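# Hold a cable end pinned against a lifted reel

## Task

Close one gripper on the reel with the cable, close to one of its ends, pinched beneath one of that gripper's fingers. Declare the task complete only while this single grip keeps the reel steady and well above the table, and the other arm is away from both reel and cable, holding nothing, touching the holding arm lightly at most.

## Robot and tools

Robot: two arms, left_arm and right_arm. Each has six joints in this column order: waist, shoulder, elbow, wrist pitch, wrist yaw, wrist roll. Each also has a parallel gripper. The fingers of a gripper extend along its own +z axis and move apart along its y axis.

Scene frame: shared by both arms. The origin sits on the table surface midway between the arms. +z is up and +x reaches out over the table. left_arm is on the +y side. The names left and right do not refer to sides of any camera image.

Tool execute_actions, argument actions: a list holding one action, one wait, or nothing.
- Empty list {"actions": []}: no command is sent, and the current state comes back.
- Action {"rows": [[...]], "steps": N}: N is 1 to 15 control steps of 1/30 s each, 15 if omitted. Each row covers one step. If there are fewer rows than steps, the final row repeats.
- Wait {"steps": N}: no command, N up to 300. It returns when N steps have passed since the previous result, and thinking time counts toward them.
- Optional pictures (true/false) turns camera images on or off in the result. Images come by default.
- A refused call sends nothing to the robot.

Row layout: one list of 14 numbers for both arms together, each in [-1, 1]. Numbers 1 to 6 are left_arm joint offsets and number 7 is left_arm opening. Numbers 8 to 14 are the same seven for right_arm. All 14 are required even if only one arm should move.

Joint numbers are offsets, not poses. They are scaled so that 1.0 equals 1.202 rad (waist), 1.258 (shoulder), 1.238 (elbow), 2.073 (wrist pitch) and 2.022 (wrist yaw and wrist roll). They count from the joint angles in the latest result that reported them. Before any such result in the scene, and for later calls in the same reply, they count from where the arm is when the action starts. They are not relative to the previous row. An all-zero row therefore pulls the arm back to those reference angles; it is not a pause.

Stated joint ranges in rad: waist -2.618 to 3.054, shoulder 0.000 to 3.142, elbow 0.000 to 3.142, wrist pitch -1.571 to 1.571, wrist yaw -1.571 to 1.571, wrist roll -2.094 to 2.094. A call is refused if it asks a joint to go more than 0.036 rad outward beyond its range. The true end may differ by up to 0.036 rad either way. A joint pushed beyond its true end is stopped there, and the result then says "joint sent to its limit", possibly about an earlier action. If that line is missing, it does not prove the joint has room left. Friction may leave a joint up to about 0.031 rad short of its target, and smaller moves may not happen at all.

Opening is absolute, not an offset: +1 is fully open and -1 is closed. Away from the ends of the scale, the fingers go to where grip_measured would read the commanded value. To hold something, keep commanding a value below grip_measured: about 0.02 below holds firmly, and less holds more gently. Pad force tops out near 20 N, and some grippers are weaker. A fast close can squeeze harder and can even spring the fingers open. Each gripper's reading can be off by about 1 mm, constant within a scene.

Speed: each joint target stays within a fixed lead of the measured angle on every step. The leads are waist 0.202, shoulder 0.258, elbow 0.238, wrist pitch 0.573, wrist yaw and roll 0.522 rad. If the targets would put the gripper more than 70 mm from where it is, all targets are scaled back. Large moves therefore take several actions or time.

Between calls, the arms keep heading for the last row sent. They give up once every arm has almost stopped, or once any step is HELD. After that only a new action moves them further, although fingers already opening or closing finish moving.

Result lines:
- State line left_arm: … | right_arm: … gives end_effector_position in metres and end_effector_quat_wxyz, both in the scene frame. The position is the point between the finger pads, under 1 cm behind the tips. It can be off, more so at long reach.
- Joint positions and Joint velocities: one block per arm, with the six joints (rad, rad/s) then the pad gap (m, m/s; 0.087 m is fully open).
- grip_measured: the finger opening on the command scale.
- "joint command not followed": the clearance check altered or blocked joint targets on some steps. The rest of the row still ran.
- HELD: marks steps on which all or part of your row was not sent.
- Joint torques: total drive output per joint, with offsets, scale and noise. They are nonzero even with no contact.
- MOTOR HOT: warning from 75 °C. At 90 °C that arm stops for 10 s; that threshold is then disabled for 5 minutes and afterwards stops the arm again. At 100 °C the arm and its gripper go limp and it drops. Holding a load heats motors, even while you are thinking.

Tool zoom_image: camera is one of cam_head_left, cam_head_right, cam_high, cam_low, cam_left_wrist, cam_right_wrist (all 504x504). region is [x0, y0, x1, y1] in image pixels, origin at the top left, at most 504 by 504. It magnifies that camera's latest image.

Tool finished_scene: pass scene, the current scene number. Replying without any tool call ends everything.

Avoid: knocking or placing anything off the table, which fails the task. Also avoid collisions or hard pressing between the arms, which can end the scene. Do not drop or slip the reel, slam, or shove hard. Loose objects may occasionally be nudged by an outside push. Smooth, economical motion is preferred.

Each tool is called after "Call:" by a JSON object that holds its "fn" and its "kwargs", one argument or row to a line.

## Session

I'll start by looking at the scene.

Call:
{"fn": "execute_actions", "kwargs": {
  "actions": []
}}

Scene clock: 0.00 s of 4800.00 s.
left_arm: end_effector_position=(+0.0657, +0.5176, +0.1649) grip_measured=+1.000 end_effector_quat_wxyz=(-0.031, +0.992, -0.050, +0.110) | right_arm: end_effector_position=(+0.6279, -0.2009, +0.2709) grip_measured=+0.979 end_effector_quat_wxyz=(+0.685, -0.673, +0.277, -0.043)
Joint positions: left_arm=[ 1.724  1.424  1.287 -1.415  0.229 -1.334  0.087] | right_arm=[-0.159  2.18   1.835  0.221 -1.079 -1.352  0.087]
Joint velocities: left_arm=[ 0.007 -0.017 -0.007 -0.051  0.007  0.007  0.   ] | right_arm=[ 0.002  0.002 -0.012 -0.007  0.022  0.051  0.   ]
Joint torques (N m, as the arm reports them, + toward a larger angle): no reading

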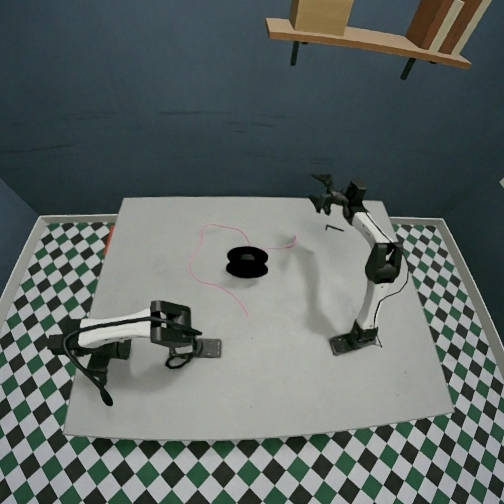

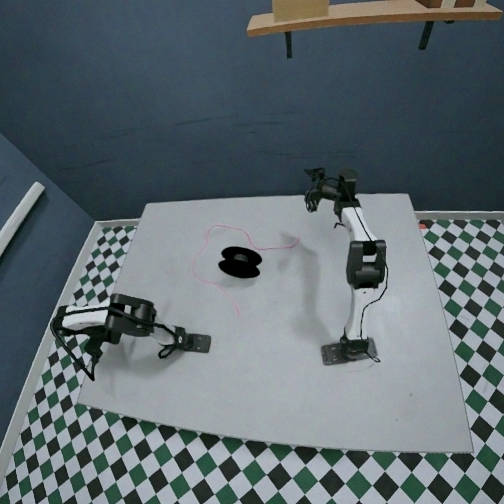

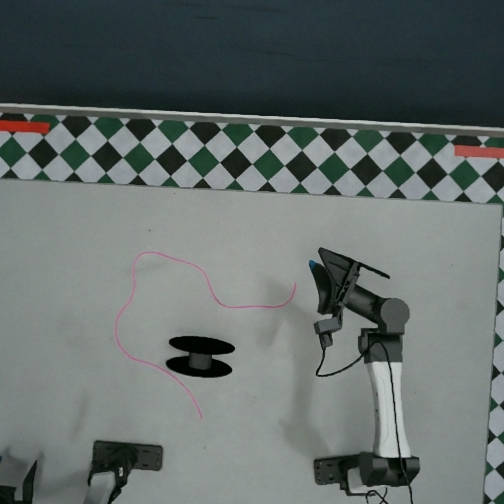

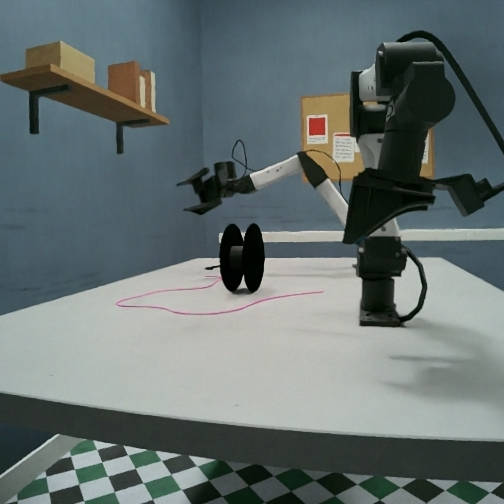

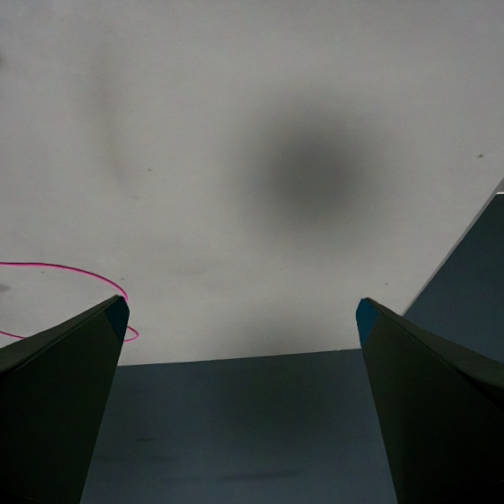

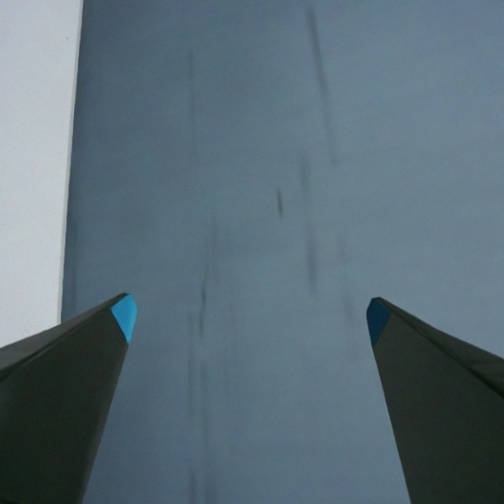

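Call:
{"fn": "zoom_image", "kwargs": {
  "camera": "cam_high",
  "region": [90, 230, 330, 470]
}}

Call:
{"fn": "zoom_image", "kwargs": {
  "camera": "cam_low",
  "region": [100, 200, 340, 330]
}}

Call:
{"fn": "zoom_image", "kwargs": {
  "camera": "cam_head_left",
  "region": [160, 190, 360, 370]
}}

Region (90, 230, 330, 470) of cam_high's 504x504 image, scaled by 2.100, with more detail than that image has.

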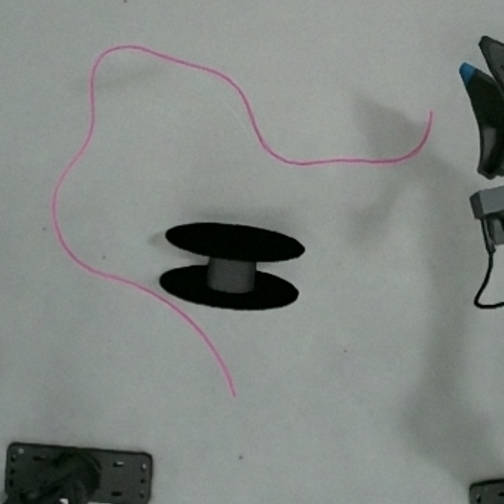

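Region (100, 200, 340, 330) of cam_low's 504x504 image, scaled by 2.100, with more detail than that image has; it fills the top 273 rows of this view, and the rest is white.

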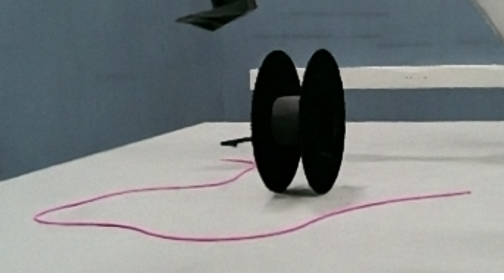

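Region (160, 190, 360, 370) of cam_head_left's 504x504 image, scaled by 2.520, with more detail than that image has; it fills the top 454 rows of this view, and the rest is white.

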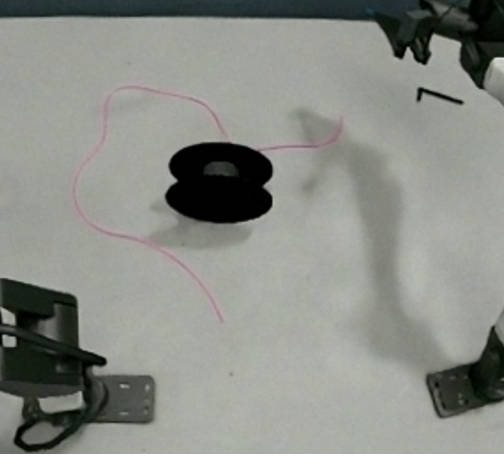

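Call:
{"fn": "execute_actions", "kwargs": {
  "actions": [
    {"rows": [[-0.05,0.009,0.015,-0.003,0.007,-0.008,1, 0.027,-0.019,-0.004,-0.04,0.027,0.05,1],[-0.12,0.02,0.035,-0.007,0.017,-0.02,1, 0.066,-0.045,-0.01,-0.1,0.064,0.12,1],[-0.25,0.043,0.074,-0.014,0.036,-0.04,1, 0.137,-0.094,-0.022,-0.2,0.133,0.25,1],[-1.0,0.174,0.296,-0.058,0.145,-0.163,1, 0.548,-0.374,-0.087,-0.83,0.534,1.0,1]], "steps": 15}
  ],
  "pictures": false
}}

Call:
{"fn": "execute_actions", "kwargs": {
  "actions": [
    {"steps": 45}
  ],
  "pictures": false
}}

Scene clock: 120.50 s of 4800.00 s.
left_arm: end_effector_position=(+0.3096, +0.4239, +0.2254) grip_measured=+1.000 end_effector_quat_wxyz=(+0.060, +0.911, -0.334, +0.235) | right_arm: end_effector_position=(+0.4273, -0.0680, +0.2733) grip_measured=+0.979 end_effector_quat_wxyz=(+0.470, -0.532, +0.688, +0.153)
Joint positions: left_arm=[ 0.844  1.639  1.629 -1.487  0.485 -1.628  0.087] | right_arm=[ 0.339  1.75   1.766 -0.597 -0.374 -0.579  0.087]
Joint velocities: left_arm=[-2.117  0.002  0.012 -0.125  0.271 -0.139  0.   ] | right_arm=[ 1.067 -0.408 -0.007 -1.473  1.048  1.37  -0.002]
Joint torques (N m, as the arm reports them, + toward a larger angle): left_arm=[ 0.61 -7.28  8.01  0.1   0.44 -0.03] | right_arm=[-0.05 -8.33  5.43  1.57  0.14  0.16]
Steps of this call (steps 1 to 230: nothing new was sent; then 112.33 s passed at rest; steps 231 to 245: all 15 steps of this action). Readings (joint positions):
231: left_arm=[1.717 1.424 1.287 -1.415 0.228 -1.336] | right_arm=[-0.157 2.179 1.835 0.212 -1.072 -1.338]
232: left_arm=[1.691 1.425 1.290 -1.417 0.228 -1.342] | right_arm=[-0.150 2.173 1.835 0.179 -1.051 -1.301]
234: left_arm=[1.578 1.466 1.349 -1.454 0.265 -1.394] | right_arm=[-0.109 2.134 1.820 0.057 -0.952 -1.175]
238: left_arm=[1.349 1.615 1.568 -1.476 0.387 -1.527] | right_arm=[0.046 1.975 1.767 -0.220 -0.713 -0.944]
245: the state above

Scene clock: 122.00 s of 4800.00 s.
left_arm: end_effector_position=(+0.3359, +0.3144, +0.2294) grip_measured=+1.000 end_effector_quat_wxyz=(+0.127, +0.849, -0.460, +0.225) | right_arm: end_effector_position=(+0.2341, -0.1493, +0.1879) grip_measured=+0.978 end_effector_quat_wxyz=(+0.036, -0.012, +0.999, +0.036)
Joint positions: left_arm=[ 0.515  1.639  1.629 -1.527  0.523 -1.657  0.087] | right_arm=[ 0.488  1.726  1.746 -1.49  -0.011  0.659  0.087]
Joint velocities: left_arm=[ 0.007 -0.027 -0.007  0.022  0.081 -0.007  0.   ] | right_arm=[-0.002 -0.007  0.017 -0.051 -0.007  0.007 -0.   ]
Joint torques (N m, as the arm reports them, + toward a larger angle): left_arm=[ 1.06 -7.18  8.36  0.33  0.24 -0.02] | right_arm=[ 0.97 -9.71  4.33  0.53  0.22  0.18]
Steps of this call (steps 1 to 45: the robot went on to your last target). Readings (joint positions):
1: left_arm=[0.768 1.639 1.629 -1.490 0.491 -1.634] | right_arm=[0.376 1.738 1.766 -0.648 -0.340 -0.528]
2: left_arm=[0.692 1.639 1.629 -1.492 0.495 -1.639] | right_arm=[0.408 1.731 1.766 -0.702 -0.309 -0.475]
4: left_arm=[0.561 1.639 1.629 -1.497 0.508 -1.644] | right_arm=[0.453 1.726 1.766 -0.819 -0.254 -0.365]
8: left_arm=[0.503 1.639 1.629 -1.516 0.523 -1.652] | right_arm=[0.484 1.726 1.766 -1.074 -0.162 -0.123]
45: the state above
All arms were judged still, so your last target was given up. Only a new action makes them travel on or press farther. Fingers that are still opening or closing keep moving.

Call:
{"fn": "execute_actions", "kwargs": {
  "actions": [
    {"rows": [[-0.01,0,0,0,0,0,1, 0.01,0,0,0,0,0,1],[-0.03,0,0,0,0,0,1, 0.032,0,0,0,0,0,1],[-0.06,0,0,0,0,0,1, 0.065,0,0,0,0,0,1],[-0.10,0,0,0,0,0,1, 0.108,0,0,0,0,0,1],[-0.14,0,0,0,0,0,1, 0.15,0,0,0,0,0,1],[-0.18,0,0,0,0,0,1, 0.195,0,0,0,0,0,1],[-0.22,0,0,0,0,0,1, 0.24,0,0,0,0,0,1],[-0.26,0,0,0,0,0,1, 0.28,0,0,0,0,0,1],[-0.30,0,0,0,0,0,1, 0.325,0,0,0,0,0,1],[-0.34,0,0,0,0,0,1, 0.37,0,0,0,0,0,1],[-0.38,0,0,0,0,0,1, 0.41,0,0,0,0,0,1],[-0.42,0,0,0,0,0,1, 0.45,0,0,0,0,0,1],[-0.45,0,0,0,0,0,1, 0.485,0,0,0,0,0,1],[-0.47,0,0,0,0,0,1, 0.51,0,0,0,0,0,1],[-0.4825,0,0,0,0,0,1, 0.521,0,0,0,0,0,1]], "steps": 15}
  ],
  "pictures": false
}}

Call:
{"fn": "execute_actions", "kwargs": {
  "actions": [
    {"steps": 15}
  ]
}}

Scene clock: 152.80 s of 4800.00 s.
left_arm: end_effector_position=(+0.3068, +0.1449, +0.2293) grip_measured=+1.000 end_effector_quat_wxyz=(+0.183, +0.694, -0.672, +0.183) | right_arm: end_effector_position=(+0.0833, -0.0655, +0.1879) grip_measured=+0.979 end_effector_quat_wxyz=(+0.026, -0.300, +0.952, +0.046)
Joint positions: left_arm=[-0.031  1.639  1.629 -1.525  0.522 -1.658  0.087] | right_arm=[ 1.075  1.726  1.746 -1.487 -0.01   0.659  0.087]
Joint velocities: left_arm=[-0.886 -0.002 -0.012 -0.051 -0.007  0.11   0.   ] | right_arm=[ 0.945  0.002 -0.007  0.037 -0.037 -0.022 -0.   ]
Joint torques (N m, as the arm reports them, + toward a larger angle): left_arm=[ 1.63 -7.4   6.3   0.38  0.24  0.08] | right_arm=[-1.44 -8.43  5.64  0.58  0.13  0.02]
Steps of this call (steps 1 to 180: nothing new was sent; then 24.30 s passed at rest; steps 181 to 195: all 15 steps of this action). Readings (joint positions):
181: left_arm=[0.515 1.639 1.629 -1.527 0.523 -1.658] | right_arm=[0.488 1.726 1.746 -1.490 -0.011 0.659]
182: left_arm=[0.512 1.639 1.629 -1.527 0.523 -1.658] | right_arm=[0.491 1.726 1.746 -1.490 -0.011 0.659]
184: left_arm=[0.479 1.639 1.629 -1.527 0.520 -1.658] | right_arm=[0.525 1.726 1.746 -1.490 -0.007 0.659]
188: left_arm=[0.296 1.639 1.629 -1.526 0.518 -1.658] | right_arm=[0.722 1.726 1.746 -1.489 -0.005 0.659]
195: the state above

Scene clock: 153.30 s of 4800.00 s.
left_arm: end_effector_position=(+0.3011, +0.1333, +0.2296) grip_measured=+1.000 end_effector_quat_wxyz=(+0.187, +0.680, -0.686, +0.180) | right_arm: end_effector_position=(+0.0696, -0.0628, +0.1880) grip_measured=+0.979 end_effector_quat_wxyz=(+0.023, -0.321, +0.945, +0.047)
Joint positions: left_arm=[-0.071  1.639  1.629 -1.525  0.524 -1.658  0.087] | right_arm=[ 1.119  1.726  1.746 -1.487 -0.014  0.659  0.087]
Joint velocities: left_arm=[-0.002  0.017 -0.012  0.051  0.007  0.007  0.   ] | right_arm=[-0.012 -0.012 -0.002 -0.051 -0.037 -0.022 -0.   ]
Joint torques (N m, as the arm reports them, + toward a larger angle): left_arm=[ 0.91 -7.34  5.99  0.4   0.21  0.04] | right_arm=[-0.22 -8.28  5.64  0.59  0.12  0.06]
Steps of this call (steps 1 to 15: the robot went on to your last target). Readings (joint positions):
1: left_arm=[-0.055 1.639 1.629 -1.525 0.523 -1.658] | right_arm=[1.101 1.726 1.746 -1.487 -0.012 0.659]
2: left_arm=[-0.068 1.639 1.629 -1.525 0.524 -1.658] | right_arm=[1.116 1.726 1.746 -1.487 -0.014 0.659]
4: left_arm=[-0.071 1.639 1.629 -1.525 0.524 -1.658] | right_arm=[1.120 1.726 1.746 -1.487 -0.014 0.659]
8: left_arm=[-0.071 1.639 1.629 -1.525 0.524 -1.658] | right_arm=[1.119 1.726 1.746 -1.487 -0.014 0.659]
15: the state above

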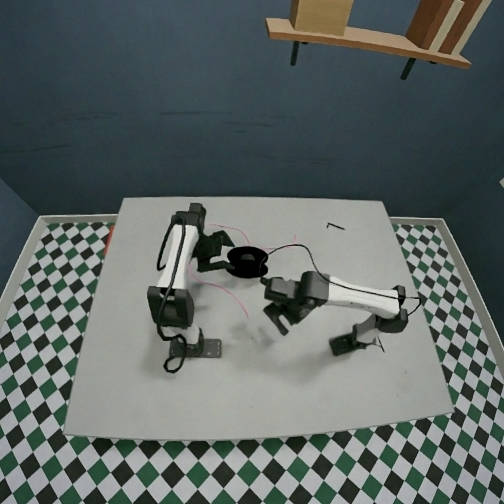

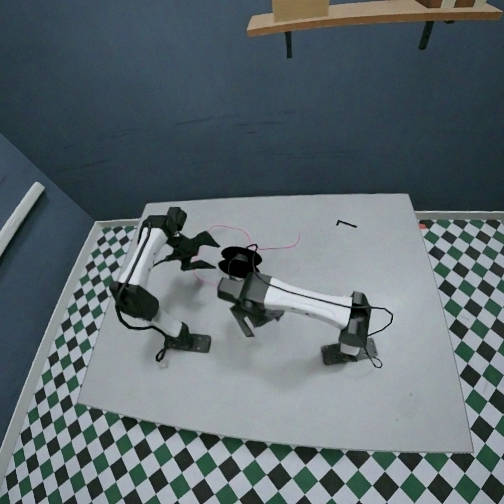

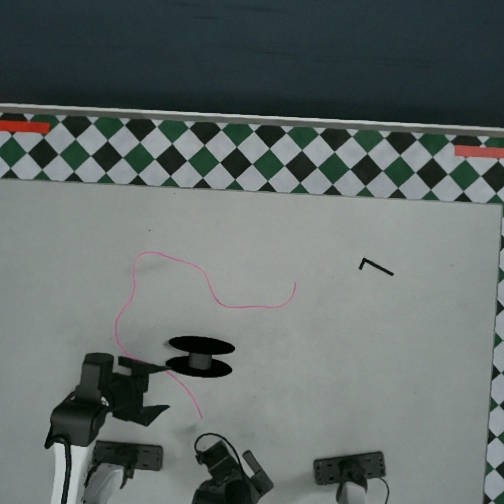

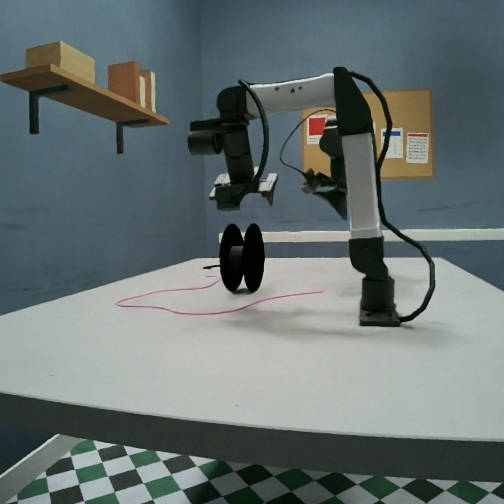

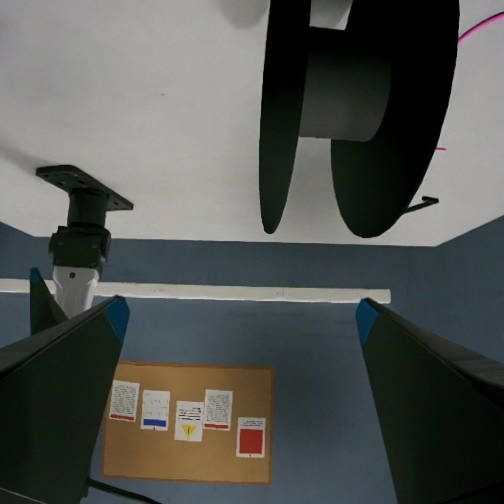

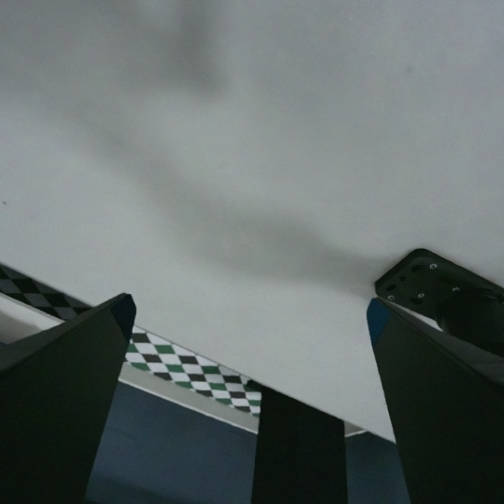

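Call:
{"fn": "zoom_image", "kwargs": {
  "camera": "cam_low",
  "region": [170, 60, 370, 260]
}}

Call:
{"fn": "zoom_image", "kwargs": {
  "camera": "cam_head_left",
  "region": [140, 190, 340, 370]
}}

Call:
{"fn": "zoom_image", "kwargs": {
  "camera": "cam_high",
  "region": [40, 320, 300, 504]
}}

Region (170, 60, 370, 260) of cam_low's 504x504 image, scaled by 2.520, with more detail than that image has.

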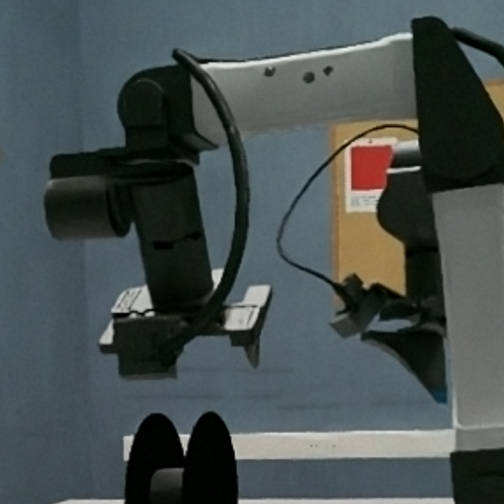

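Region (140, 190, 340, 370) of cam_head_left's 504x504 image, scaled by 2.520, with more detail than that image has; it fills the top 454 rows of this view, and the rest is white.

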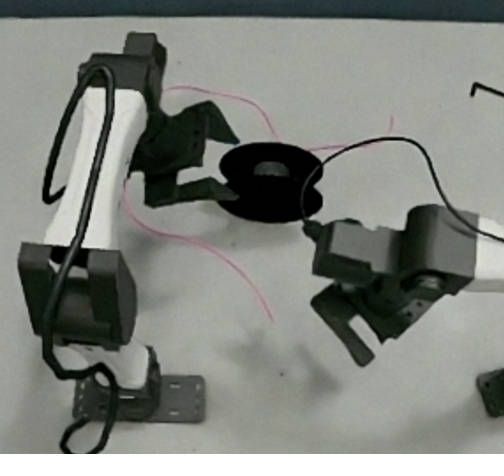

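Region (40, 320, 300, 504) of cam_high's 504x504 image, scaled by 1.938, with more detail than that image has; it fills the top 357 rows of this view, and the rest is white.

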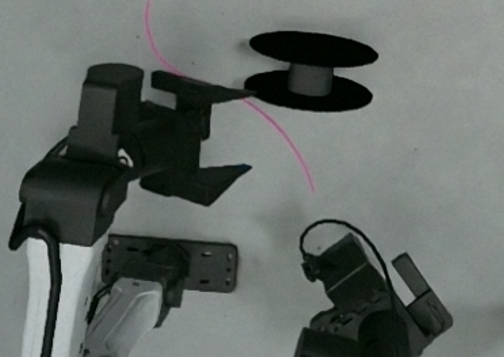

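Call:
{"fn": "zoom_image", "kwargs": {
  "camera": "cam_left_wrist",
  "region": [0, 250, 250, 500]
}}

Call:
{"fn": "zoom_image", "kwargs": {
  "camera": "cam_low",
  "region": [290, 150, 370, 230]
}}

Call:
{"fn": "zoom_image", "kwargs": {
  "camera": "cam_high",
  "region": [100, 330, 250, 440]
}}

Region (0, 250, 250, 500) of cam_left_wrist's 504x504 image, scaled by 2.016, with more detail than that image has.

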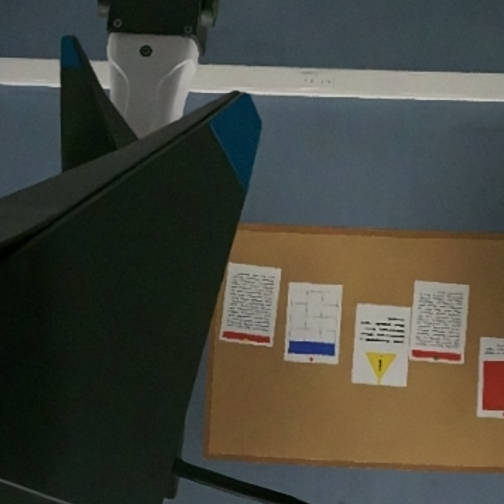

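Region (290, 150, 370, 230) of cam_low's 504x504 image, scaled by 6.300, with more detail than that image has.

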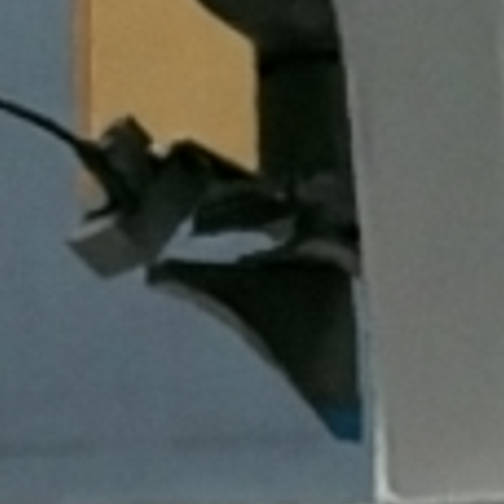

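Region (100, 330, 250, 440) of cam_high's 504x504 image, scaled by 3.360, with more detail than that image has; it fills the top 370 rows of this view, and the rest is white.

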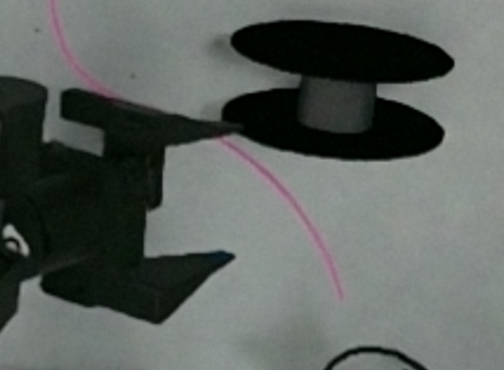

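Call:
{"fn": "execute_actions", "kwargs": {
  "actions": [
    {"rows": [[0,0,0,0,0,0,0.9, -0.012,0.001,0.001,0.002,-0.003,-0.008,1],[0,0,0,0,0,0,0.8, -0.04,0.003,0.004,0.008,-0.01,-0.031,1],[0,0,0,0,0,0,0.7, -0.08,0.007,0.009,0.02,-0.025,-0.067,1],[0,0,0,0,0,0,0.6, -0.13,0.012,0.015,0.035,-0.045,-0.114,1],[0,0,0,0,0,0,0.5, -0.18,0.017,0.022,0.055,-0.07,-0.168,1],[0,0,0,0,0,0,0.4, -0.235,0.023,0.03,0.08,-0.10,-0.228,1],[0,0,0,0,0,0,0.3, -0.29,0.03,0.039,0.11,-0.135,-0.292,1],[0,0,0,0,0,0,0.2, -0.345,0.036,0.047,0.14,-0.175,-0.356,1],[0,0,0,0,0,0,0.1, -0.40,0.043,0.056,0.17,-0.21,-0.42,1],[0,0,0,0,0,0,0.0, -0.45,0.049,0.064,0.20,-0.245,-0.48,1],[0,0,0,0,0,0,-0.1, -0.495,0.055,0.071,0.225,-0.28,-0.535,1],[0,0,0,0,0,0,-0.1, -0.535,0.059,0.077,0.25,-0.308,-0.581,1],[0,0,0,0,0,0,-0.1, -0.569,0.063,0.082,0.267,-0.329,-0.617,1],[0,0,0,0,0,0,-0.1, -0.59,0.065,0.085,0.277,-0.342,-0.64,1],[0,0,0,0,0,0,-0.1, -0.598,0.066,0.086,0.281,-0.346,-0.648,1]], "steps": 15}
  ],
  "pictures": false
}}

Call:
{"fn": "execute_actions", "kwargs": {
  "actions": [
    {"steps": 12}
  ],
  "pictures": false
}}

Scene clock: 273.80 s of 4800.00 s.
left_arm: end_effector_position=(+0.3011, +0.1333, +0.2296) grip_measured=-0.100 end_effector_quat_wxyz=(+0.187, +0.680, -0.686, +0.180) | right_arm: end_effector_position=(+0.2930, -0.0553, +0.2102) grip_measured=+0.979 end_effector_quat_wxyz=(+0.188, -0.463, +0.819, +0.281)
Joint positions: left_arm=[-0.071  1.639  1.629 -1.525  0.524 -1.658  0.039] | right_arm=[ 0.46   1.796  1.809 -1.082 -0.495 -0.246  0.087]
Joint velocities: left_arm=[ 0.002  0.007 -0.002 -0.022  0.022  0.007 -0.001] | right_arm=[-1.15   0.159  0.232  1.179 -1.385 -2.63   0.   ]
Joint torques (N m, as the arm reports them, + toward a larger angle): left_arm=[ 0.81 -7.49  6.29  0.37  0.27  0.09] | right_arm=[ 0.99 -9.12  8.13  1.31 -0.38 -0.09]
Steps of this call (steps 1 to 15: the robot went on to your last target; steps 16 to 200: nothing new was sent; then 113.33 s passed at rest; steps 201 to 215: all 15 steps of this action). Readings (joint positions):
201: left_arm=[-0.071 1.639 1.629 -1.525 0.524 -1.658] | right_arm=[1.119 1.726 1.746 -1.487 -0.014 0.659]
202: left_arm=[-0.071 1.639 1.629 -1.525 0.524 -1.658] | right_arm=[1.115 1.726 1.746 -1.486 -0.018 0.650]
204: left_arm=[-0.071 1.639 1.629 -1.525 0.524 -1.658] | right_arm=[1.070 1.726 1.746 -1.474 -0.044 0.594]
208: left_arm=[-0.071 1.639 1.629 -1.525 0.524 -1.658] | right_arm=[0.838 1.742 1.759 -1.376 -0.168 0.330]
215: the state above

Scene clock: 274.20 s of 4800.00 s.
left_arm: end_effector_position=(+0.3011, +0.1333, +0.2296) grip_measured=-0.100 end_effector_quat_wxyz=(+0.187, +0.680, -0.686, +0.180) | right_arm: end_effector_position=(+0.3345, -0.0384, +0.2412) grip_measured=+0.979 end_effector_quat_wxyz=(+0.318, -0.594, +0.669, +0.313)
Joint positions: left_arm=[-0.071  1.639  1.629 -1.525  0.524 -1.658  0.039] | right_arm=[ 0.392  1.801  1.83  -0.922 -0.687 -0.614  0.087]
Joint velocities: left_arm=[-0.022  0.012 -0.002 -0.051  0.007 -0.007  0.   ] | right_arm=[-0.007  0.007 -0.002  0.081 -0.081 -0.212 -0.   ]
Joint torques (N m, as the arm reports them, + toward a larger angle): left_arm=[ 0.63 -7.5   5.97  0.44  0.24  0.08] | right_arm=[ 0.93 -8.98  7.92  1.56 -0.38 -0.02]
Steps of this call (steps 1 to 12: the robot went on to your last target). Readings (joint positions):
1: left_arm=[-0.071 1.639 1.629 -1.525 0.524 -1.658] | right_arm=[0.425 1.800 1.816 -1.044 -0.534 -0.325]
2: left_arm=[-0.071 1.639 1.629 -1.525 0.524 -1.658] | right_arm=[0.402 1.801 1.821 -1.013 -0.563 -0.388]
4: left_arm=[-0.071 1.639 1.629 -1.525 0.524 -1.658] | right_arm=[0.387 1.801 1.828 -0.971 -0.608 -0.479]
8: left_arm=[-0.071 1.639 1.629 -1.525 0.524 -1.658] | right_arm=[0.392 1.801 1.830 -0.934 -0.666 -0.575]
12: the state above

Call:
{"fn": "execute_actions", "kwargs": {
  "actions": [
    {"rows": [[-0.006,-0.001,-0.002,0,-0.003,0.001,-0.1, 0.007,0.007,0.018,0.008,-0.013,-0.019,1],[-0.023,-0.005,-0.006,0,-0.013,0.005,-0.1, 0.007,0.007,0.018,0.008,-0.013,-0.019,1],[-0.05,-0.012,-0.014,-0.001,-0.027,0.011,-0.1, 0.007,0.007,0.018,0.008,-0.013,-0.019,1],[-0.084,-0.019,-0.023,-0.001,-0.045,0.018,-0.1, 0.007,0.007,0.018,0.008,-0.013,-0.019,1],[-0.125,-0.029,-0.034,-0.002,-0.067,0.027,-0.1, 0.007,0.007,0.018,0.008,-0.013,-0.019,1],[-0.17,-0.039,-0.047,-0.002,-0.091,0.036,-0.1, 0.007,0.007,0.018,0.008,-0.013,-0.019,1],[-0.217,-0.05,-0.06,-0.003,-0.117,0.047,-0.1, 0.007,0.007,0.018,0.008,-0.013,-0.019,1],[-0.265,-0.061,-0.073,-0.003,-0.142,0.057,-0.1, 0.007,0.007,0.018,0.008,-0.013,-0.019,1],[-0.312,-0.072,-0.086,-0.004,-0.168,0.067,-0.1, 0.007,0.007,0.018,0.008,-0.013,-0.019,1],[-0.357,-0.082,-0.098,-0.004,-0.192,0.077,-0.1, 0.007,0.007,0.018,0.008,-0.013,-0.019,1],[-0.397,-0.092,-0.109,-0.005,-0.214,0.085,-0.1, 0.007,0.007,0.018,0.008,-0.013,-0.019,1],[-0.432,-0.1,-0.118,-0.005,-0.232,0.093,-0.1, 0.007,0.007,0.018,0.008,-0.013,-0.019,1],[-0.458,-0.106,-0.126,-0.006,-0.247,0.098,-0.1, 0.007,0.007,0.018,0.008,-0.013,-0.019,1],[-0.476,-0.11,-0.131,-0.006,-0.256,0.102,-0.1, 0.007,0.007,0.018,0.008,-0.013,-0.019,1],[-0.482,-0.111,-0.132,-0.006,-0.259,0.103,-0.1, 0.007,0.007,0.018,0.008,-0.013,-0.019,1]], "steps": 15}
  ],
  "pictures": false
}}

Call:
{"fn": "execute_actions", "kwargs": {
  "actions": [
    {"steps": 15}
  ]
}}

Scene clock: 282.80 s of 4800.00 s.
left_arm: end_effector_position=(+0.1834, +0.0766, +0.1871) grip_measured=-0.100 end_effector_quat_wxyz=(-0.057, -0.414, +0.907, -0.038) | right_arm: end_effector_position=(+0.3349, -0.0364, +0.2430) grip_measured=+0.979 end_effector_quat_wxyz=(+0.324, -0.604, +0.656, +0.315)
Joint positions: left_arm=[-0.629  1.527  1.495 -1.527  0.137 -1.502  0.039] | right_arm=[ 0.392  1.801  1.83  -0.915 -0.702 -0.642  0.087]
Joint velocities: left_arm=[-0.632 -0.217 -0.129 -0.183 -0.769  0.33   0.   ] | right_arm=[-0.002  0.002  0.017  0.051  0.022 -0.022  0.001]
Joint torques (N m, as the arm reports them, + toward a larger angle): left_arm=[ 1.63 -7.57  4.61  0.32 -0.26  0.03] | right_arm=[ 0.74 -9.02  7.9   1.58 -0.39 -0.06]
Steps of this call (steps 1 to 30: the robot went on to your last target; steps 31 to 210: nothing new was sent; then 1.10 s passed at rest; steps 211 to 225: all 15 steps of this action). Readings (joint positions):
211: left_arm=[-0.071 1.639 1.629 -1.525 0.524 -1.658] | right_arm=[0.392 1.801 1.830 -0.915 -0.702 -0.641]
212: left_arm=[-0.073 1.639 1.629 -1.525 0.521 -1.657] | right_arm=[0.392 1.801 1.830 -0.915 -0.702 -0.641]
214: left_arm=[-0.100 1.639 1.629 -1.525 0.497 -1.650] | right_arm=[0.392 1.801 1.830 -0.915 -0.702 -0.641]
218: left_arm=[-0.280 1.611 1.585 -1.519 0.387 -1.607] | right_arm=[0.392 1.801 1.830 -0.915 -0.702 -0.642]
225: the state above

Scene clock: 283.30 s of 4800.00 s.
left_arm: end_effector_position=(+0.1875, +0.0929, +0.1810) grip_measured=-0.100 end_effector_quat_wxyz=(-0.005, -0.385, +0.923, -0.008) | right_arm: end_effector_position=(+0.3349, -0.0364, +0.2430) grip_measured=+0.979 end_effector_quat_wxyz=(+0.324, -0.604, +0.656, +0.315)
Joint positions: left_arm=[-0.651  1.516  1.487 -1.533  0.016 -1.457  0.039] | right_arm=[ 0.392  1.801  1.83  -0.915 -0.702 -0.642  0.087]
Joint velocities: left_arm=[-0.007 -0.002  0.012  0.007  0.007 -0.022 -0.   ] | right_arm=[ 0.007 -0.002 -0.002 -0.051  0.022  0.051 -0.   ]
Joint torques (N m, as the arm reports them, + toward a larger angle): left_arm=[ 0.62 -7.85  4.05  0.33 -0.24  0.13] | right_arm=[ 0.75 -9.02  7.9   1.59 -0.4  -0.06]
Steps of this call (steps 1 to 15: the robot went on to your last target). Readings (joint positions):
1: left_arm=[-0.644 1.521 1.491 -1.530 0.114 -1.492] | right_arm=[0.392 1.801 1.830 -0.915 -0.702 -0.642]
2: left_arm=[-0.651 1.518 1.489 -1.531 0.095 -1.485] | right_arm=[0.392 1.801 1.830 -0.915 -0.702 -0.642]
4: left_arm=[-0.651 1.516 1.489 -1.533 0.064 -1.474] | right_arm=[0.392 1.801 1.830 -0.915 -0.702 -0.642]
8: left_arm=[-0.651 1.516 1.487 -1.533 0.033 -1.463] | right_arm=[0.392 1.801 1.830 -0.915 -0.702 -0.642]
15: the state above

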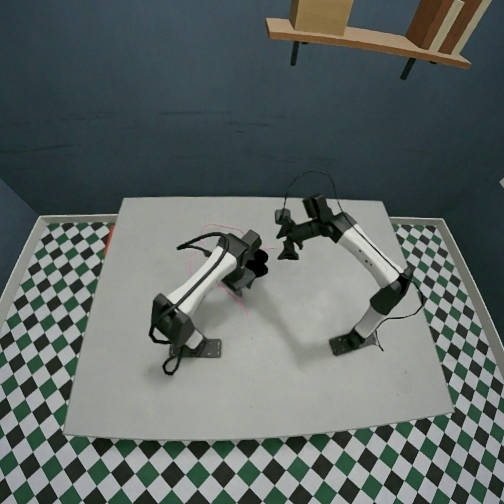

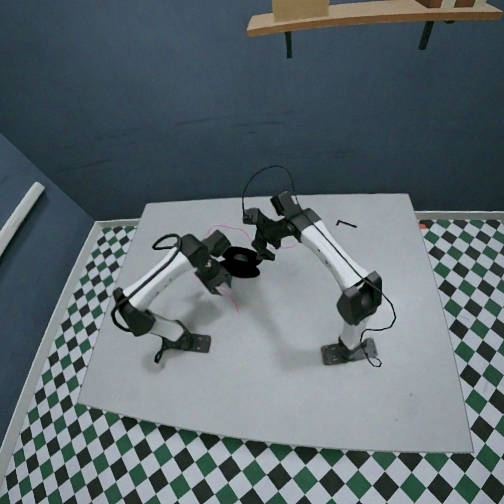

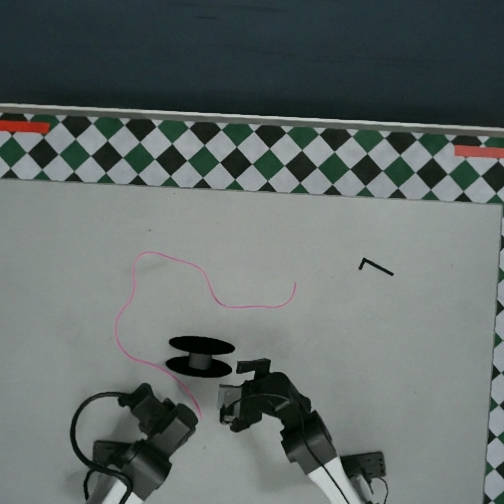

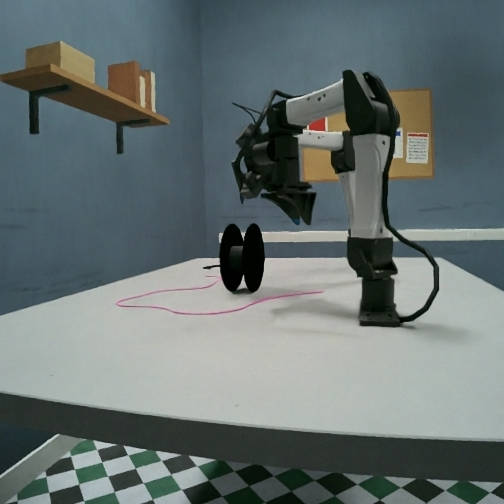

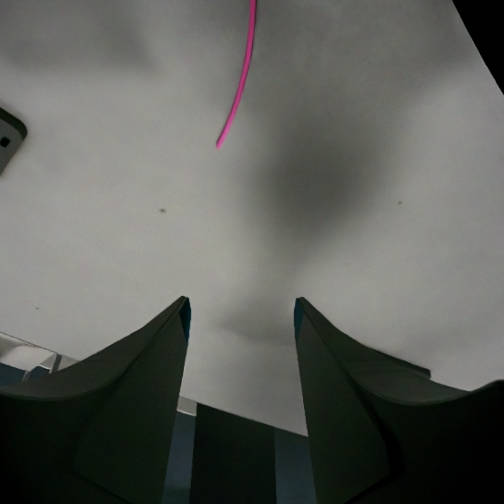

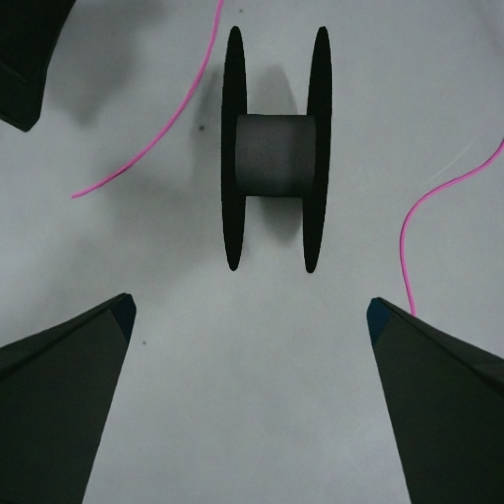

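Call:
{"fn": "execute_actions", "kwargs": {
  "actions": [
    {"rows": [[-0.003,0,-0.005,0.003,-0.004,-0.001,-0.1, 0,0,0,0,0,0,1],[-0.01,0.001,-0.019,0.011,-0.013,-0.004,-0.1, 0,0,0,0,0,0,1],[-0.022,0.002,-0.041,0.025,-0.028,-0.008,-0.1, 0,0,0,0,0,0,1],[-0.037,0.004,-0.069,0.041,-0.045,-0.014,-0.1, 0,0,0,0,0,0,1],[-0.054,0.006,-0.101,0.061,-0.064,-0.021,-0.1, 0,0,0,0,0,0,1],[-0.074,0.008,-0.138,0.083,-0.083,-0.028,-0.1, 0,0,0,0,0,0,1],[-0.095,0.011,-0.176,0.106,-0.102,-0.036,-0.1, 0,0,0,0,0,0,1],[-0.116,0.013,-0.215,0.13,-0.12,-0.044,-0.1, 0,0,0,0,0,0,1],[-0.136,0.015,-0.253,0.153,-0.137,-0.052,-0.1, 0,0,0,0,0,0,1],[-0.156,0.017,-0.29,0.175,-0.152,-0.059,-0.1, 0,0,0,0,0,0,1],[-0.173,0.019,-0.322,0.194,-0.164,-0.066,-0.1, 0,0,0,0,0,0,1],[-0.188,0.021,-0.35,0.211,-0.173,-0.072,-0.1, 0,0,0,0,0,0,1],[-0.2,0.022,-0.372,0.224,-0.179,-0.076,-0.1, 0,0,0,0,0,0,1],[-0.207,0.023,-0.386,0.233,-0.183,-0.079,-0.1, 0,0,0,0,0,0,1],[-0.21,0.03,-0.391,0.238,-0.185,-0.082,-0.1, 0,0,0,0,0,0,1]], "steps": 15}
  ],
  "pictures": false
}}

Call:
{"fn": "execute_actions", "kwargs": {
  "actions": [
    {"steps": 18}
  ]
}}

Scene clock: 342.43 s of 4800.00 s.
left_arm: end_effector_position=(+0.1677, +0.1044, +0.0600) grip_measured=-0.100 end_effector_quat_wxyz=(+0.113, -0.321, +0.936, +0.088) | right_arm: end_effector_position=(+0.3349, -0.0364, +0.2430) grip_measured=+0.979 end_effector_quat_wxyz=(+0.324, -0.604, +0.656, +0.315)
Joint positions: left_arm=[-0.887  1.539  1.041 -1.167 -0.272 -1.576  0.039] | right_arm=[ 0.392  1.801  1.83  -0.915 -0.702 -0.642  0.087]
Joint velocities: left_arm=[-0.261  0.125 -0.559  0.535 -0.447 -0.212  0.   ] | right_arm=[ 0.002 -0.012 -0.012 -0.007 -0.125 -0.022 -0.   ]
Joint torques (N m, as the arm reports them, + toward a larger angle): left_arm=[ 0.68 -5.57  5.5   0.46 -0.4  -0.11] | right_arm=[ 0.12 -9.78  6.38  1.49 -0.27  0.06]
Steps of this call (steps 1 to 15: the robot went on to your last target; steps 16 to 200: nothing new was sent; then 51.97 s passed at rest; steps 201 to 215: all 15 steps of this action). Readings (joint positions):
201: left_arm=[-0.651 1.516 1.487 -1.533 0.011 -1.455] | right_arm=[0.392 1.801 1.830 -0.915 -0.702 -0.642]
202: left_arm=[-0.651 1.516 1.487 -1.531 0.010 -1.456] | right_arm=[0.392 1.801 1.830 -0.915 -0.702 -0.642]
204: left_arm=[-0.662 1.516 1.469 -1.511 -0.011 -1.462] | right_arm=[0.392 1.801 1.830 -0.915 -0.702 -0.642]
208: left_arm=[-0.739 1.516 1.322 -1.403 -0.104 -1.495] | right_arm=[0.392 1.801 1.830 -0.915 -0.702 -0.642]
215: the state above

Scene clock: 343.03 s of 4800.00 s.
left_arm: end_effector_position=(+0.1903, +0.0926, +0.0522) grip_measured=-0.100 end_effector_quat_wxyz=(+0.162, -0.338, +0.925, +0.057) | right_arm: end_effector_position=(+0.3349, -0.0364, +0.2430) grip_measured=+0.979 end_effector_quat_wxyz=(+0.324, -0.604, +0.656, +0.315)
Joint positions: left_arm=[-0.898  1.547  1.018 -1.052 -0.345 -1.616  0.039] | right_arm=[ 0.392  1.801  1.83  -0.915 -0.702 -0.642  0.087]
Joint velocities: left_arm=[-0.007  0.007 -0.012  0.037 -0.022 -0.022 -0.   ] | right_arm=[ 0.012  0.002 -0.002  0.051  0.066 -0.007 -0.   ]
Joint torques (N m, as the arm reports them, + toward a larger angle): left_arm=[ 0.07 -5.89  4.6   0.4  -0.36 -0.09] | right_arm=[ 0.12 -9.78  6.39  1.48 -0.27  0.06]
Steps of this call (steps 1 to 18: the robot went on to your last target). Readings (joint positions):
1: left_arm=[-0.894 1.543 1.027 -1.147 -0.286 -1.584] | right_arm=[0.392 1.801 1.830 -0.915 -0.702 -0.642]
2: left_arm=[-0.897 1.547 1.020 -1.131 -0.296 -1.591] | right_arm=[0.392 1.801 1.830 -0.915 -0.702 -0.642]
4: left_arm=[-0.898 1.547 1.018 -1.103 -0.314 -1.600] | right_arm=[0.392 1.801 1.830 -0.915 -0.702 -0.642]
8: left_arm=[-0.898 1.547 1.018 -1.069 -0.334 -1.610] | right_arm=[0.392 1.801 1.830 -0.915 -0.702 -0.642]
18: the state above

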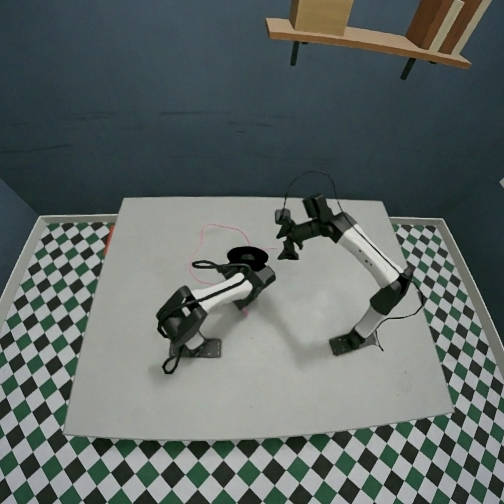

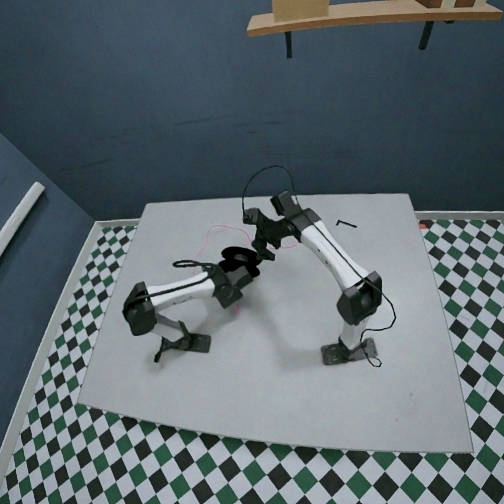

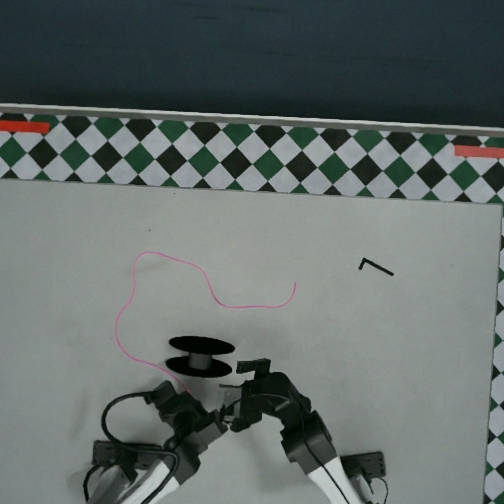

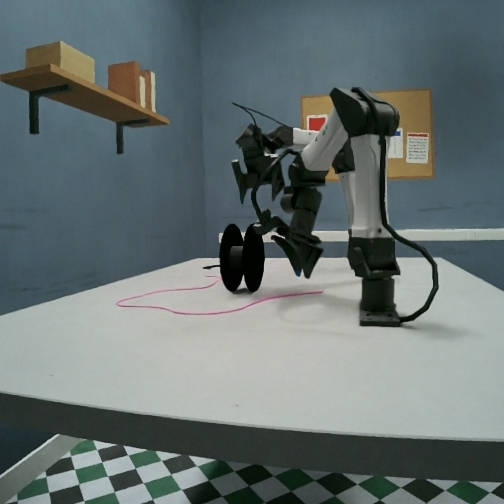

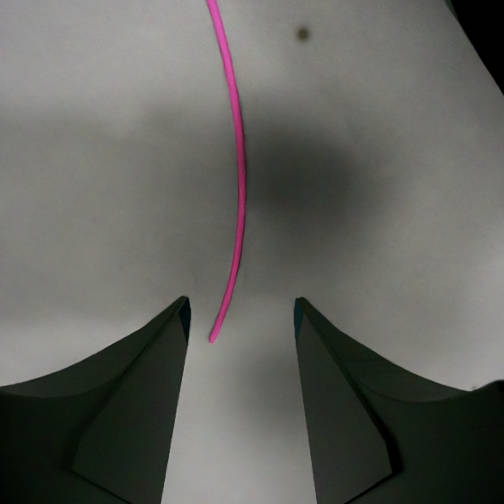

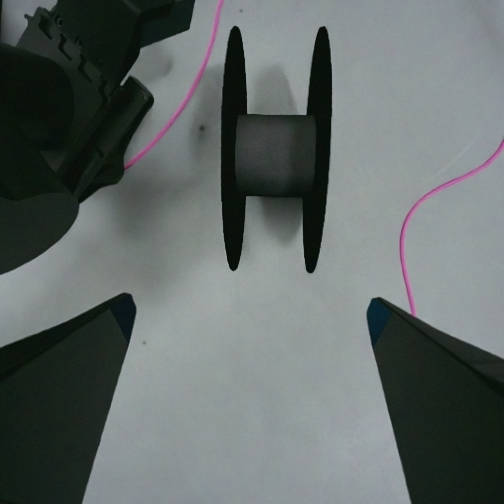

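Call:
{"fn": "execute_actions", "kwargs": {
  "actions": [
    {"rows": [[0,0.001,-0.001,0.003,0,0,-0.12, 0,0,0,0,0,0,1],[0,0.002,-0.004,0.008,0,0,-0.14, 0,0,0,0,0,0,1],[0,0.004,-0.01,0.014,0,0,-0.16, 0,0,0,0,0,0,1],[0,0.007,-0.016,0.02,0,0,-0.18, 0,0,0,0,0,0,1],[0,0.01,-0.024,0.027,0,0,-0.2, 0,0,0,0,0,0,1],[0,0.014,-0.032,0.034,0,0,-0.22, 0,0,0,0,0,0,1],[0,0.018,-0.041,0.041,0,0,-0.24, 0,0,0,0,0,0,1],[0,0.021,-0.051,0.048,0,0,-0.26, 0,0,0,0,0,0,1],[0,0.025,-0.06,0.054,0,0,-0.28, 0,0,0,0,0,0,1],[0,0.029,-0.068,0.06,0,0,-0.3, 0,0,0,0,0,0,1],[0,0.032,-0.076,0.064,0,0,-0.3, 0,0,0,0,0,0,1],[0,0.035,-0.082,0.068,0,0,-0.3, 0,0,0,0,0,0,1],[0,0.037,-0.088,0.07,0,0,-0.3, 0,0,0,0,0,0,1],[0,0.039,-0.091,0.071,0,0,-0.3, 0,0,0,0,0,0,1],[0,0.039,-0.092,0.071,0,0,-0.3, 0,0,0,0,0,0,1]], "steps": 15}
  ],
  "pictures": false
}}

Call:
{"fn": "execute_actions", "kwargs": {
  "actions": [
    {"steps": 12}
  ]
}}

Call:
{"fn": "zoom_image", "kwargs": {
  "camera": "cam_low",
  "region": [250, 230, 350, 310]
}}

Scene clock: 354.00 s of 4800.00 s.
left_arm: end_effector_position=(+0.1874, +0.0968, +0.0230) grip_measured=-0.300 end_effector_quat_wxyz=(+0.161, -0.337, +0.925, +0.063) | right_arm: end_effector_position=(+0.3349, -0.0364, +0.2430) grip_measured=+0.979 end_effector_quat_wxyz=(+0.324, -0.604, +0.656, +0.315)
Joint positions: left_arm=[-0.898  1.582  0.928 -0.941 -0.347 -1.616  0.031] | right_arm=[ 0.392  1.801  1.83  -0.915 -0.702 -0.642  0.087]
Joint velocities: left_arm=[ 0.007  0.09  -0.149  0.154 -0.022  0.037 -0.   ] | right_arm=[-0.017 -0.002 -0.017  0.022 -0.007  0.066 -0.   ]
Joint torques (N m, as the arm reports them, + toward a larger angle): left_arm=[ 0.33 -5.59  4.4   0.53 -0.26  0.  ] | right_arm=[ 0.12 -9.78  6.37  1.48 -0.27  0.06]
Steps of this call (steps 1 to 15: the robot went on to your last target; steps 16 to 200: nothing new was sent; then 3.80 s passed at rest; steps 201 to 215: all 15 steps of this action). Readings (joint positions):
201: left_arm=[-0.898 1.547 1.018 -1.050 -0.347 -1.616] | right_arm=[0.392 1.801 1.830 -0.915 -0.702 -0.642]
202: left_arm=[-0.898 1.547 1.018 -1.050 -0.347 -1.616] | right_arm=[0.392 1.801 1.830 -0.915 -0.702 -0.642]
204: left_arm=[-0.898 1.547 1.018 -1.044 -0.347 -1.616] | right_arm=[0.392 1.801 1.830 -0.915 -0.702 -0.642]
208: left_arm=[-0.898 1.548 0.999 -1.003 -0.347 -1.616] | right_arm=[0.392 1.801 1.830 -0.915 -0.702 -0.642]
215: the state above

Scene clock: 354.40 s of 4800.00 s.
left_arm: end_effector_position=(+0.1897, +0.0938, +0.0210) grip_measured=-0.300 end_effector_quat_wxyz=(+0.163, -0.339, +0.925, +0.056) | right_arm: end_effector_position=(+0.3349, -0.0364, +0.2430) grip_measured=+0.979 end_effector_quat_wxyz=(+0.324, -0.604, +0.656, +0.315)
Joint positions: left_arm=[-0.898  1.585  0.923 -0.917 -0.347 -1.616  0.031] | right_arm=[ 0.392  1.801  1.83  -0.915 -0.702 -0.642  0.087]
Joint velocities: left_arm=[ 0.012 -0.022 -0.007 -0.007 -0.022 -0.022 -0.001] | right_arm=[-0.002 -0.022 -0.017  0.081 -0.022 -0.022  0.   ]
Joint torques (N m, as the arm reports them, + toward a larger angle): left_arm=[ 0.5  -5.57  4.21  0.43 -0.24  0.07] | right_arm=[ 0.12 -9.78  6.37  1.48 -0.27  0.06]
Steps of this call (steps 1 to 12: the robot went on to your last target). Readings (joint positions):
1: left_arm=[-0.898 1.584 0.924 -0.938 -0.347 -1.616] | right_arm=[0.392 1.801 1.830 -0.915 -0.702 -0.642]
2: left_arm=[-0.898 1.585 0.923 -0.934 -0.347 -1.616] | right_arm=[0.392 1.801 1.830 -0.915 -0.702 -0.642]
4: left_arm=[-0.898 1.585 0.923 -0.928 -0.347 -1.616] | right_arm=[0.392 1.801 1.830 -0.915 -0.702 -0.642]
8: left_arm=[-0.898 1.585 0.923 -0.920 -0.347 -1.616] | right_arm=[0.392 1.801 1.830 -0.915 -0.702 -0.642]
12: the state above

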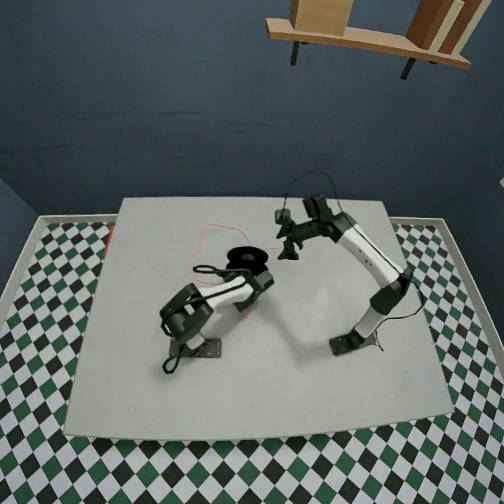

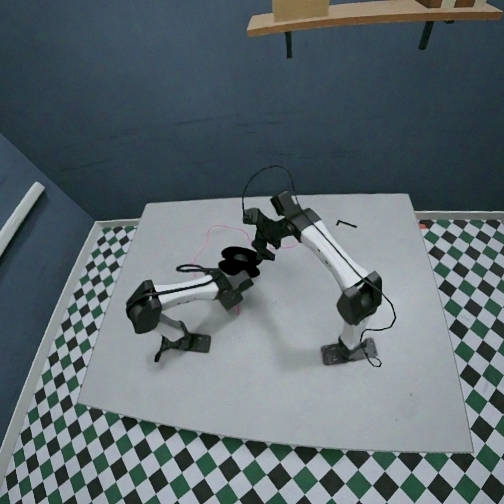

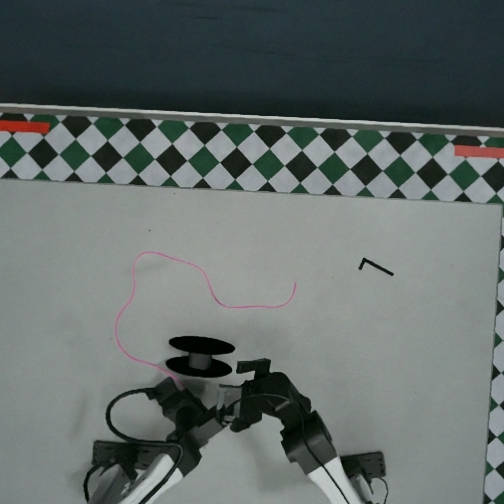

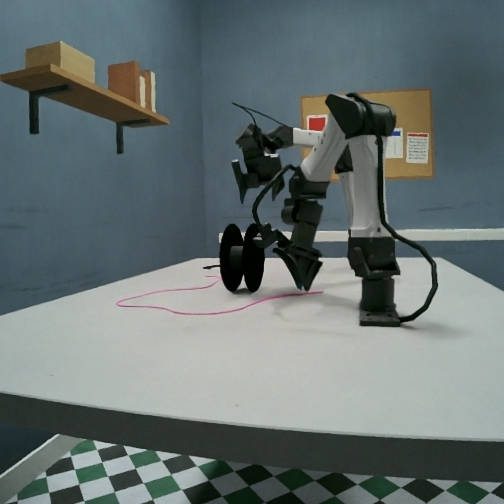

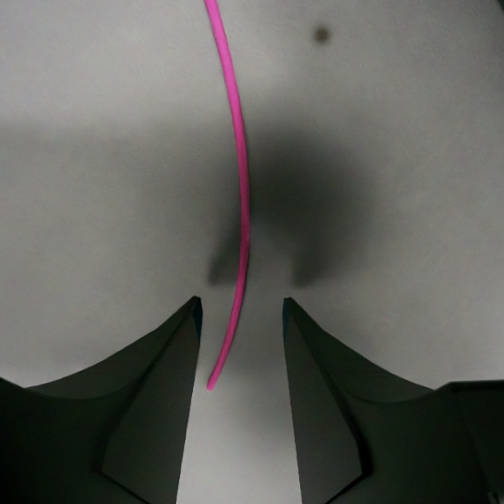

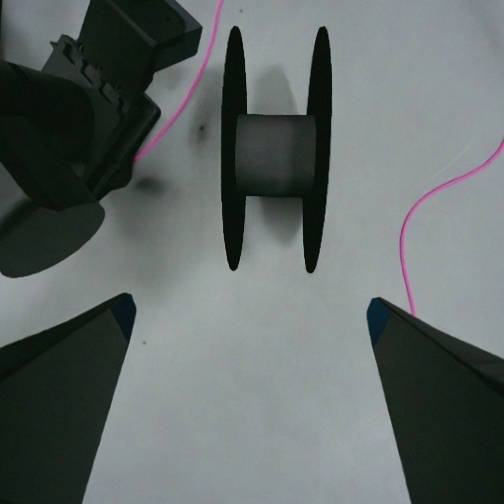

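Region (250, 230, 350, 310) of cam_low's 504x504 image, scaled by 5.040, with more detail than that image has; it fills the top 403 rows of this view, and the rest is white.

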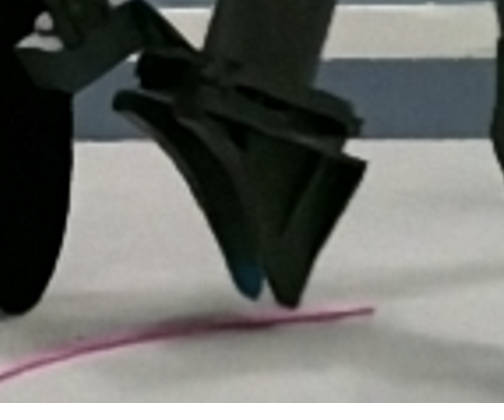

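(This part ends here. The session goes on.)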